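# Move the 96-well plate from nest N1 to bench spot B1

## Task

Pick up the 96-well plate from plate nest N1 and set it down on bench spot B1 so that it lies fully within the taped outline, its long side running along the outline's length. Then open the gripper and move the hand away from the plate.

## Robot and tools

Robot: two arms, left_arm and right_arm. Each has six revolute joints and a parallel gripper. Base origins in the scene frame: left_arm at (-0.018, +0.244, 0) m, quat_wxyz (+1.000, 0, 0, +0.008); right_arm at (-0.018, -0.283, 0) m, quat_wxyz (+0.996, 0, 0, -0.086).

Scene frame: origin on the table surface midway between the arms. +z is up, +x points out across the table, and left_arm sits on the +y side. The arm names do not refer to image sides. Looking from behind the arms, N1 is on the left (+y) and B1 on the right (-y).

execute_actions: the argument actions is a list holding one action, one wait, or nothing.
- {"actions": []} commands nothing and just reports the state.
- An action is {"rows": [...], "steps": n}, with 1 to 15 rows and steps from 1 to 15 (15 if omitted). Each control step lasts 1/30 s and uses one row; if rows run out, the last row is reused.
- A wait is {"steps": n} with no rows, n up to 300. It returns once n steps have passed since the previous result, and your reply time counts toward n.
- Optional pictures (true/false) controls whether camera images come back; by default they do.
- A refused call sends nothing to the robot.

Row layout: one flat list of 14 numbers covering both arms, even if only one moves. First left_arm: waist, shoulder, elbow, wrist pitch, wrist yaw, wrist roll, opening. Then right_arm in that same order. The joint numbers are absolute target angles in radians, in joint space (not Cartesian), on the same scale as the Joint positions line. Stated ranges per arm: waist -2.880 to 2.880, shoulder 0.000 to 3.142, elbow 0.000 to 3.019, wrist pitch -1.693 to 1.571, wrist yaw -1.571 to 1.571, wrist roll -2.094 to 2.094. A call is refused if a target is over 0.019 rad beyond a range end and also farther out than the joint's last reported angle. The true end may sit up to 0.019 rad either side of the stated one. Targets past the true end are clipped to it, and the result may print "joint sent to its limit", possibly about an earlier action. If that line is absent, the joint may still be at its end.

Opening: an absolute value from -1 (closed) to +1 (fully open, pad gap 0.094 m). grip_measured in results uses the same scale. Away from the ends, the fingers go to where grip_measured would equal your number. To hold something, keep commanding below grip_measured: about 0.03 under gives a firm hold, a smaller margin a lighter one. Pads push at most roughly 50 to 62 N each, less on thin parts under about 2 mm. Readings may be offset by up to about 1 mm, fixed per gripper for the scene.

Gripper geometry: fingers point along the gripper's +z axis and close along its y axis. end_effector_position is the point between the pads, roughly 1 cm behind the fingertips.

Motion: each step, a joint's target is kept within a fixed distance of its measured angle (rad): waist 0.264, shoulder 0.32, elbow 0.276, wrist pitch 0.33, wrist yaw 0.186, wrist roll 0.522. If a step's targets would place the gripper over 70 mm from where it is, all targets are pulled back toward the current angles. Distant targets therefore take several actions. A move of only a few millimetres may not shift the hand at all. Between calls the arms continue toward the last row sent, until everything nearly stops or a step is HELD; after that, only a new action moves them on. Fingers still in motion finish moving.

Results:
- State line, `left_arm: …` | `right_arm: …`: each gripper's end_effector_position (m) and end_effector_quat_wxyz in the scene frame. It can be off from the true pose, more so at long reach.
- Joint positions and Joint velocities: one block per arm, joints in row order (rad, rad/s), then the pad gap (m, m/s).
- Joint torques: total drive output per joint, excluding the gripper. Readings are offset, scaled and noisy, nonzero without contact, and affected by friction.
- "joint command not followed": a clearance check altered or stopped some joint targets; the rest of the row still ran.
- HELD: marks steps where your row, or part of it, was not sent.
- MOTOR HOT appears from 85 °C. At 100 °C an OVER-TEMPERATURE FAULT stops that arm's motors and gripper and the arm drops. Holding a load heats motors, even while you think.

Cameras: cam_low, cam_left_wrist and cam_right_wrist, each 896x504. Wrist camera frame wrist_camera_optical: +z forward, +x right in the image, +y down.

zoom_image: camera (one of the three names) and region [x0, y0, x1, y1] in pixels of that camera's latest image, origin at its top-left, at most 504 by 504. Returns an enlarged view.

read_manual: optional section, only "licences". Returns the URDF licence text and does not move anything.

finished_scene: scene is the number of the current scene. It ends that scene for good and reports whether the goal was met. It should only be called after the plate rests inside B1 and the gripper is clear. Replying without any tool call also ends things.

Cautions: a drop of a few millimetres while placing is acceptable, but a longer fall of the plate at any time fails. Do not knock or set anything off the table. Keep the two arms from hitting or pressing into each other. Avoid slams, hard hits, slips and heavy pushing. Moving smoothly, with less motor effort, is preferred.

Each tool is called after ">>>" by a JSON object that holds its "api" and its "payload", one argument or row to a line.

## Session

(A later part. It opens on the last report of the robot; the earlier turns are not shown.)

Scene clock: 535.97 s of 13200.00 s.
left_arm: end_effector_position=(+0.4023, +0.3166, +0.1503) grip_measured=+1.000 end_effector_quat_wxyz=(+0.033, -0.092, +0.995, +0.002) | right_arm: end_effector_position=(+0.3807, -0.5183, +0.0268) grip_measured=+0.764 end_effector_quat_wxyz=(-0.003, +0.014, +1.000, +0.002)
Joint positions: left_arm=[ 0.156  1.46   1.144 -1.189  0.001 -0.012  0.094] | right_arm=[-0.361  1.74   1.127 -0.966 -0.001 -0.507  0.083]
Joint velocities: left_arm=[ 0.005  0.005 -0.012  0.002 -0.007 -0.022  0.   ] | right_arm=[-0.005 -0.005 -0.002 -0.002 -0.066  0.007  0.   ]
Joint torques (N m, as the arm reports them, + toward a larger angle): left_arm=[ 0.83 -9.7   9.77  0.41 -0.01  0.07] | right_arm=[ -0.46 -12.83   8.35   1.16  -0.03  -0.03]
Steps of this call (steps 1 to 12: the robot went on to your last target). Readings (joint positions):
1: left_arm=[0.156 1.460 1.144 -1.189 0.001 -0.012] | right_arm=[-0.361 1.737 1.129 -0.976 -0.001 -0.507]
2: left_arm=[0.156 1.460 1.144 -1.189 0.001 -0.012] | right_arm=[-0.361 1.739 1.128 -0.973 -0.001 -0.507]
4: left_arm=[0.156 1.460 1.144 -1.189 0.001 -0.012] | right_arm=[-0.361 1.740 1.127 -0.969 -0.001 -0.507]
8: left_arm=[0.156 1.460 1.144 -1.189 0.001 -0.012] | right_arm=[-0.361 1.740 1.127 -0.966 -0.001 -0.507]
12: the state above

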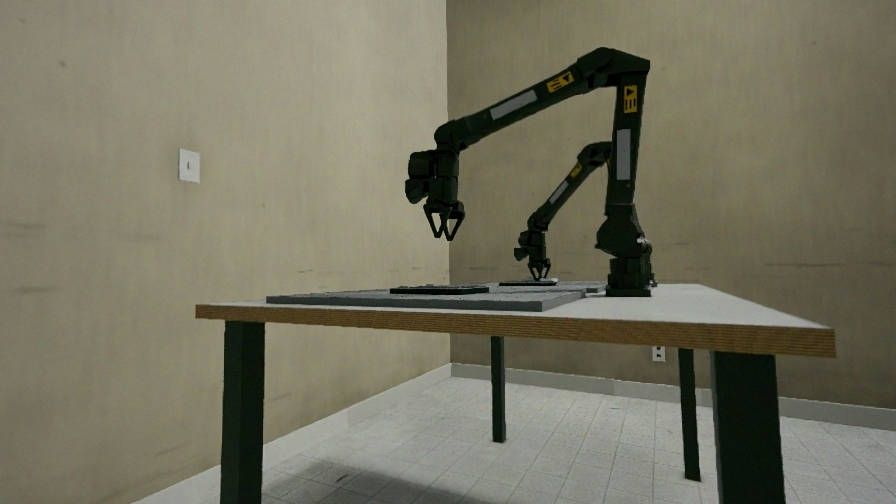

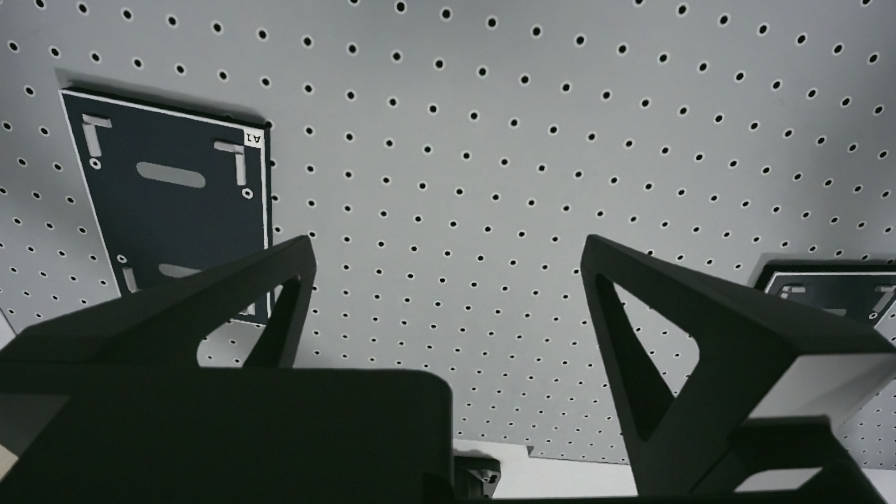

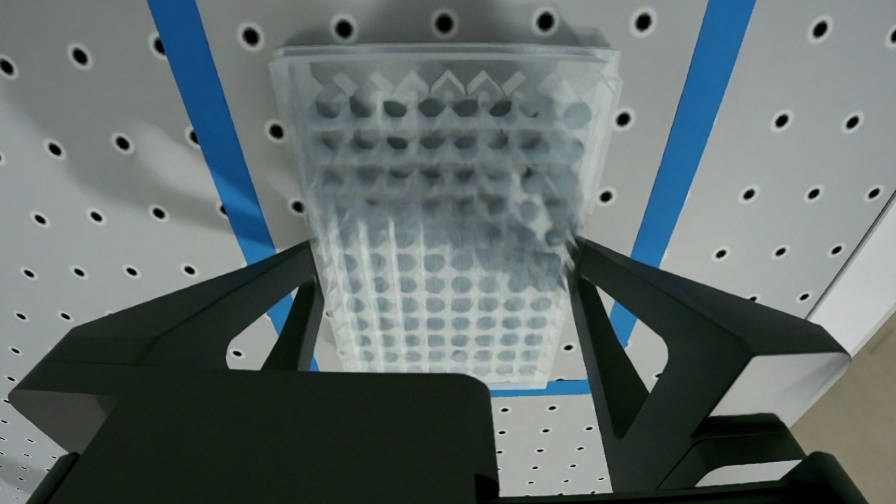

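>>> {"api": "execute_actions", "payload": {
  "actions": [
    {"rows": [[0.15,1.45,1.15,-1.2,0,0,1,-0.355,1.74,1.137,-0.96,0,-0.515,1],[0.15,1.45,1.15,-1.2,0,0,1,-0.355,1.74,1.137,-0.96,0,-0.515,1],[0.15,1.45,1.15,-1.2,0,0,1,-0.355,1.74,1.137,-0.96,0,-0.515,1],[0.15,1.45,1.15,-1.2,0,0,1,-0.355,1.74,1.137,-0.96,0,-0.515,1],[0.15,1.45,1.15,-1.2,0,0,1,-0.355,1.73,1.15,-0.965,0,-0.515,1],[0.15,1.45,1.15,-1.2,0,0,1,-0.355,1.715,1.165,-0.97,0,-0.515,1],[0.15,1.45,1.15,-1.2,0,0,1,-0.355,1.705,1.172,-0.974,0,-0.515,1],[0.15,1.45,1.15,-1.2,0,0,1,-0.355,1.697,1.178,-0.98,0,-0.515,1],[0.15,1.45,1.15,-1.2,0,0,1,-0.355,1.689,1.184,-0.99,0,-0.515,1],[0.15,1.45,1.15,-1.2,0,0,1,-0.355,1.681,1.190,-1.0,0,-0.515,1],[0.15,1.45,1.15,-1.2,0,0,1,-0.355,1.672,1.197,-1.012,0,-0.515,1],[0.15,1.45,1.15,-1.2,0,0,1,-0.355,1.663,1.204,-1.025,0,-0.515,1],[0.15,1.45,1.15,-1.2,0,0,1,-0.355,1.654,1.211,-1.04,0,-0.515,1],[0.15,1.45,1.15,-1.2,0,0,1,-0.355,1.645,1.218,-1.055,0,-0.515,1],[0.15,1.45,1.15,-1.2,0,0,1,-0.355,1.636,1.225,-1.07,0,-0.515,1]], "steps": 15}
  ],
  "pictures": false
}}

>>> {"api": "execute_actions", "payload": {
  "actions": [
    {"rows": [[0.15,1.45,1.15,-1.2,0,0,1,-0.355,1.625,1.23,-1.085,0,-0.515,1],[0.15,1.45,1.15,-1.2,0,0,1,-0.355,1.612,1.235,-1.10,0,-0.515,1],[0.15,1.45,1.15,-1.2,0,0,1,-0.355,1.598,1.24,-1.115,0,-0.515,1],[0.15,1.45,1.15,-1.2,0,0,1,-0.355,1.584,1.245,-1.13,0,-0.515,1],[0.15,1.45,1.15,-1.2,0,0,1,-0.355,1.57,1.25,-1.145,0,-0.515,1],[0.15,1.45,1.15,-1.2,0,0,1,-0.355,1.556,1.255,-1.16,0,-0.515,1],[0.15,1.45,1.15,-1.2,0,0,1,-0.355,1.542,1.26,-1.175,0,-0.515,1],[0.15,1.45,1.15,-1.2,0,0,1,-0.355,1.53,1.265,-1.19,0,-0.515,1],[0.15,1.45,1.15,-1.2,0,0,1,-0.355,1.52,1.27,-1.2,0,-0.515,1],[0.15,1.45,1.15,-1.2,0,0,1,-0.355,1.512,1.27,-1.21,0,-0.515,1],[0.15,1.45,1.15,-1.2,0,0,1,-0.355,1.506,1.27,-1.22,0,-0.515,1],[0.15,1.45,1.15,-1.2,0,0,1,-0.355,1.5,1.27,-1.23,0,-0.515,1]], "steps": 15}
  ],
  "pictures": false
}}

>>> {"api": "execute_actions", "payload": {
  "actions": [
    {"steps": 12}
  ]
}}

Scene clock: 562.93 s of 13200.00 s.
left_arm: end_effector_position=(+0.4023, +0.3166, +0.1503) grip_measured=+1.000 end_effector_quat_wxyz=(+0.033, -0.092, +0.995, +0.002) | right_arm: end_effector_position=(+0.3830, -0.5196, +0.0547) grip_measured=+1.000 end_effector_quat_wxyz=(-0.000, +0.014, +1.000, +0.001)
Joint positions: left_arm=[ 0.156  1.46   1.144 -1.189  0.001 -0.012  0.094] | right_arm=[-0.361  1.701  1.161 -1.032 -0.001 -0.507  0.094]
Joint velocities: left_arm=[-0.015  0.005 -0.022  0.002  0.022  0.051  0.   ] | right_arm=[ 0.005 -0.327  0.232 -0.427 -0.022 -0.037  0.   ]
Joint torques (N m, as the arm reports them, + toward a larger angle): left_arm=[ 0.77 -9.5   9.81  0.43 -0.03  0.06] | right_arm=[ -0.4  -17.35  12.47   0.4   -0.04  -0.02]
Steps of this call (steps 1 to 30: the robot went on to your last target; steps 31 to 90: nothing new was sent; then 23.47 s passed at rest; steps 91 to 105: all 15 steps of this action). Readings (joint positions):
91: left_arm=[0.156 1.460 1.144 -1.189 0.001 -0.012] | right_arm=[-0.361 1.740 1.127 -0.966 -0.001 -0.507]
92: left_arm=[0.156 1.460 1.144 -1.189 0.001 -0.012] | right_arm=[-0.361 1.740 1.127 -0.966 -0.001 -0.507]
94: left_arm=[0.156 1.460 1.144 -1.189 0.001 -0.012] | right_arm=[-0.361 1.740 1.127 -0.966 -0.001 -0.507]
98: left_arm=[0.156 1.460 1.144 -1.189 0.001 -0.012] | right_arm=[-0.361 1.740 1.128 -0.967 -0.001 -0.507]
105: the state above

Scene clock: 563.43 s of 13200.00 s.
left_arm: end_effector_position=(+0.4023, +0.3166, +0.1503) grip_measured=+1.000 end_effector_quat_wxyz=(+0.033, -0.092, +0.995, +0.002) | right_arm: end_effector_position=(+0.3715, -0.5128, +0.1623) grip_measured=+1.000 end_effector_quat_wxyz=(+0.033, +0.014, +0.999, -0.019)
Joint positions: left_arm=[ 0.156  1.46   1.144 -1.189  0.001 -0.012  0.094] | right_arm=[-0.361  1.509  1.23  -1.215 -0.001 -0.507  0.094]
Joint velocities: left_arm=[-0.024 -0.015 -0.002  0.012 -0.081 -0.022  0.   ] | right_arm=[ 0.005 -0.083  0.007 -0.09   0.022 -0.037  0.   ]
Joint torques (N m, as the arm reports them, + toward a larger angle): left_arm=[ 0.49 -9.75  9.77  0.34 -0.02  0.09] | right_arm=[ -0.34 -12.18  12.56   0.5   -0.04  -0.02]
Steps of this call (steps 1 to 15: all 15 steps of this action). Readings (joint positions):
1: left_arm=[0.156 1.460 1.144 -1.189 0.001 -0.012] | right_arm=[-0.361 1.690 1.168 -1.046 -0.001 -0.507]
2: left_arm=[0.156 1.460 1.144 -1.189 0.001 -0.012] | right_arm=[-0.361 1.677 1.176 -1.060 -0.001 -0.507]
4: left_arm=[0.156 1.460 1.144 -1.189 0.001 -0.012] | right_arm=[-0.361 1.648 1.190 -1.088 -0.001 -0.507]
8: left_arm=[0.156 1.460 1.144 -1.189 0.001 -0.012] | right_arm=[-0.361 1.585 1.211 -1.148 -0.001 -0.507]
15: the state above

Scene clock: 563.83 s of 13200.00 s.
left_arm: end_effector_position=(+0.4023, +0.3166, +0.1503) grip_measured=+1.000 end_effector_quat_wxyz=(+0.033, -0.092, +0.995, +0.002) | right_arm: end_effector_position=(+0.3706, -0.5123, +0.1631) grip_measured=+1.000 end_effector_quat_wxyz=(+0.032, +0.014, +0.999, -0.018)
Joint positions: left_arm=[ 0.156  1.46   1.144 -1.189  0.001 -0.012  0.094] | right_arm=[-0.361  1.507  1.23  -1.22  -0.001 -0.507  0.094]
Joint velocities: left_arm=[-0.005  0.005 -0.007 -0.007 -0.037 -0.051  0.   ] | right_arm=[-0.005  0.005 -0.007 -0.017 -0.007 -0.037  0.   ]
Joint torques (N m, as the arm reports them, + toward a larger angle): left_arm=[ 0.62 -9.66  9.76  0.32 -0.03  0.07] | right_arm=[ -0.47 -12.41  12.53   0.41  -0.04  -0.02]
Steps of this call (steps 1 to 12: the robot went on to your last target). Readings (joint positions):
1: left_arm=[0.156 1.460 1.144 -1.189 0.001 -0.012] | right_arm=[-0.361 1.507 1.230 -1.217 -0.001 -0.507]
2: left_arm=[0.156 1.460 1.144 -1.189 0.001 -0.012] | right_arm=[-0.361 1.507 1.230 -1.219 -0.001 -0.507]
4: left_arm=[0.156 1.460 1.144 -1.189 0.001 -0.012] | right_arm=[-0.361 1.507 1.230 -1.220 -0.001 -0.507]
8: left_arm=[0.156 1.460 1.144 -1.189 0.001 -0.012] | right_arm=[-0.361 1.507 1.230 -1.220 -0.001 -0.507]
12: the state above

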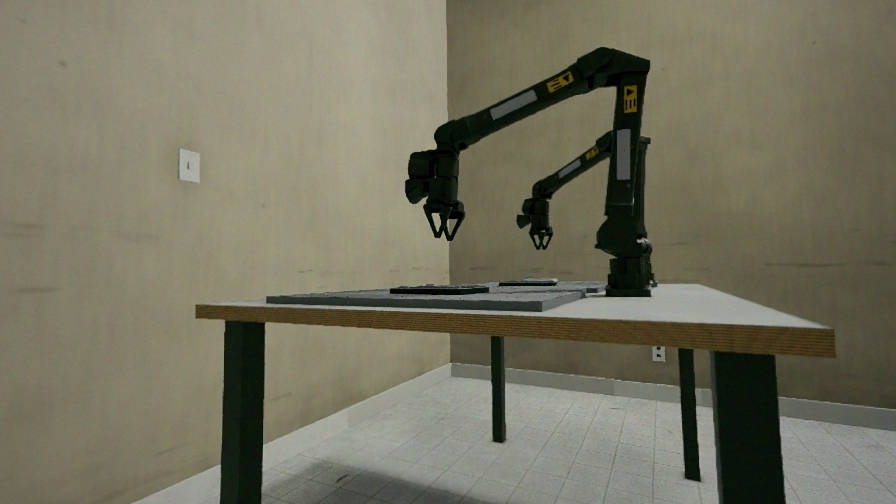

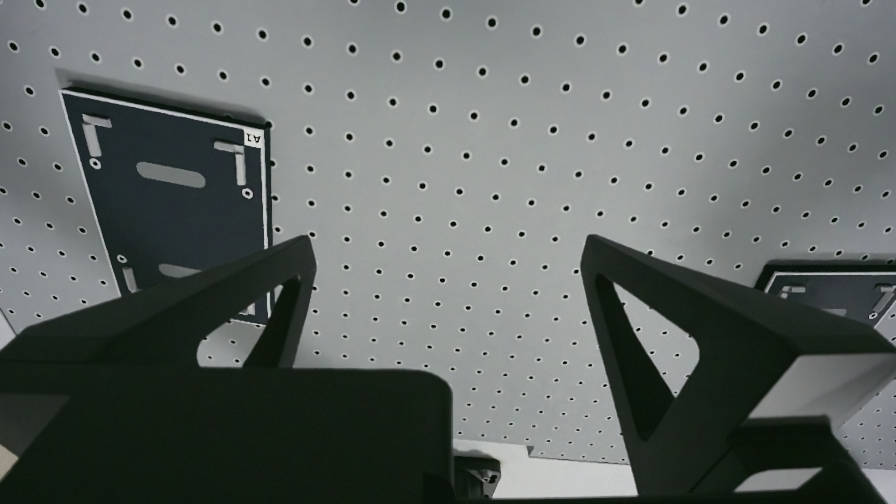

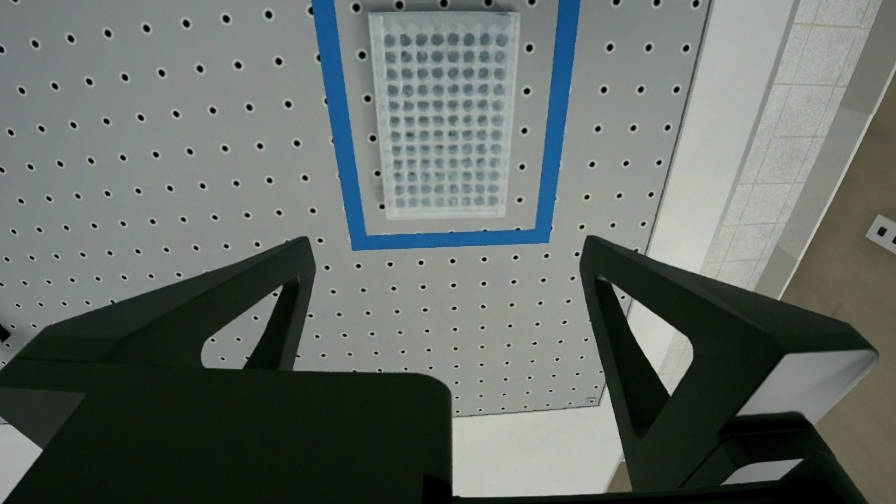

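>>> {"api": "execute_actions", "payload": {
  "actions": []
}}

Scene clock: 578.03 s of 13200.00 s.
left_arm: end_effector_position=(+0.4023, +0.3166, +0.1503) grip_measured=+1.000 end_effector_quat_wxyz=(+0.033, -0.092, +0.995, +0.002) | right_arm: end_effector_position=(+0.3706, -0.5123, +0.1631) grip_measured=+1.000 end_effector_quat_wxyz=(+0.032, +0.014, +0.999, -0.018)
Joint positions: left_arm=[ 0.156  1.46   1.144 -1.189  0.001 -0.012  0.094] | right_arm=[-0.361  1.507  1.23  -1.22  -0.001 -0.507  0.094]
Joint velocities: left_arm=[-0.005 -0.005  0.012 -0.007  0.007 -0.007  0.   ] | right_arm=[ 0.005 -0.005  0.002 -0.017  0.022 -0.007  0.   ]
Joint torques (N m, as the arm reports them, + toward a larger angle): left_arm=[ 0.82 -9.7   9.79  0.42 -0.03  0.1 ] | right_arm=[ -0.3  -12.14  12.57   0.46  -0.03  -0.02]
Steps of this call (steps 1 to 15: the robot went on to your last target; steps 16 to 90: nothing new was sent; then 11.20 s passed at rest). Readings (joint positions):
1: left_arm=[0.156 1.460 1.144 -1.189 0.001 -0.012] | right_arm=[-0.361 1.507 1.230 -1.220 -0.001 -0.507]
2: left_arm=[0.156 1.460 1.144 -1.189 0.001 -0.012] | right_arm=[-0.361 1.507 1.230 -1.220 -0.001 -0.507]
4: left_arm=[0.156 1.460 1.144 -1.189 0.001 -0.012] | right_arm=[-0.361 1.507 1.230 -1.220 -0.001 -0.507]
8: left_arm=[0.156 1.460 1.144 -1.189 0.001 -0.012] | right_arm=[-0.361 1.507 1.230 -1.220 -0.001 -0.507]
90: the state above
All arms were judged still, so your last target was given up. Only a new action makes them travel on or press farther. Fingers that are still opening or closing keep moving.

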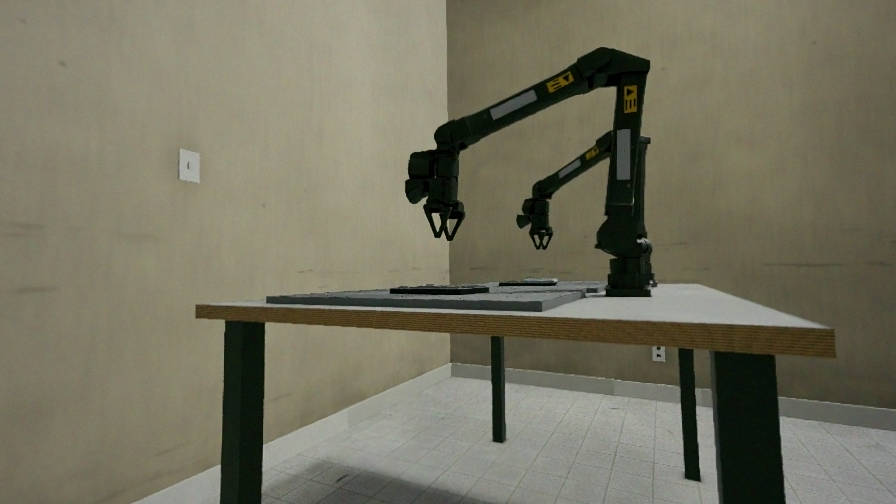

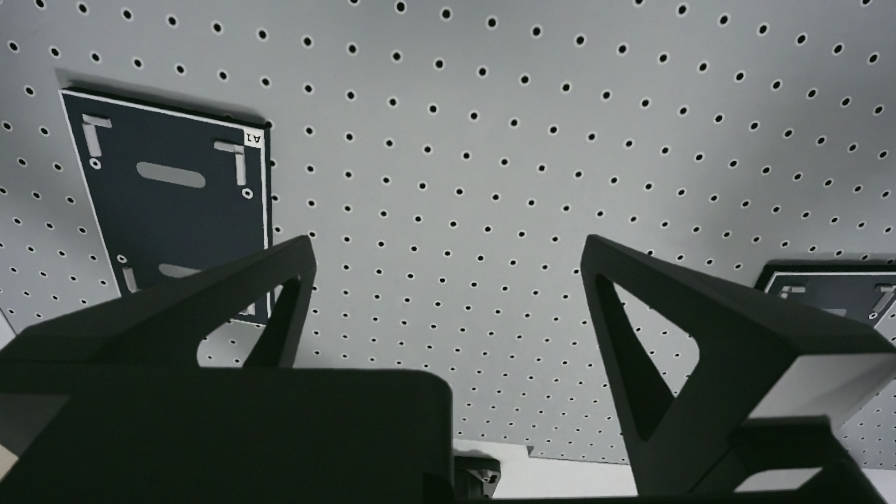

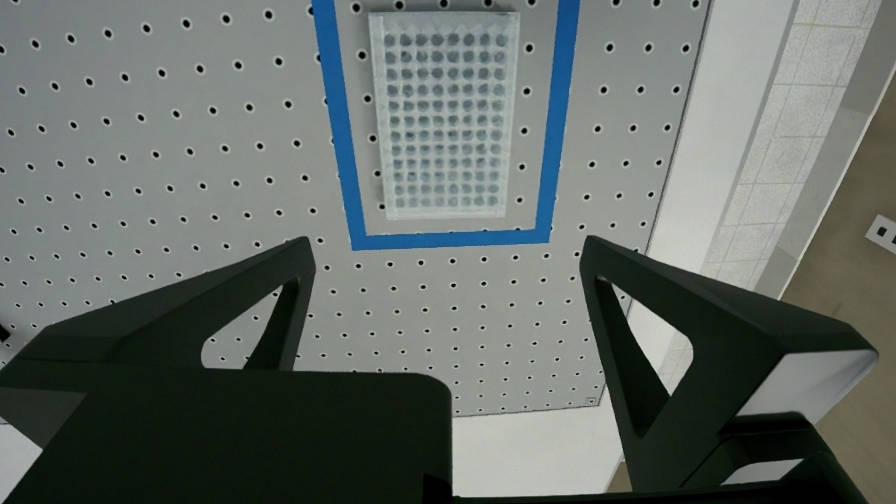

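>>> {"api": "finished_scene", "payload": {
  "scene": 1
}}

The scene is finished: the task was done.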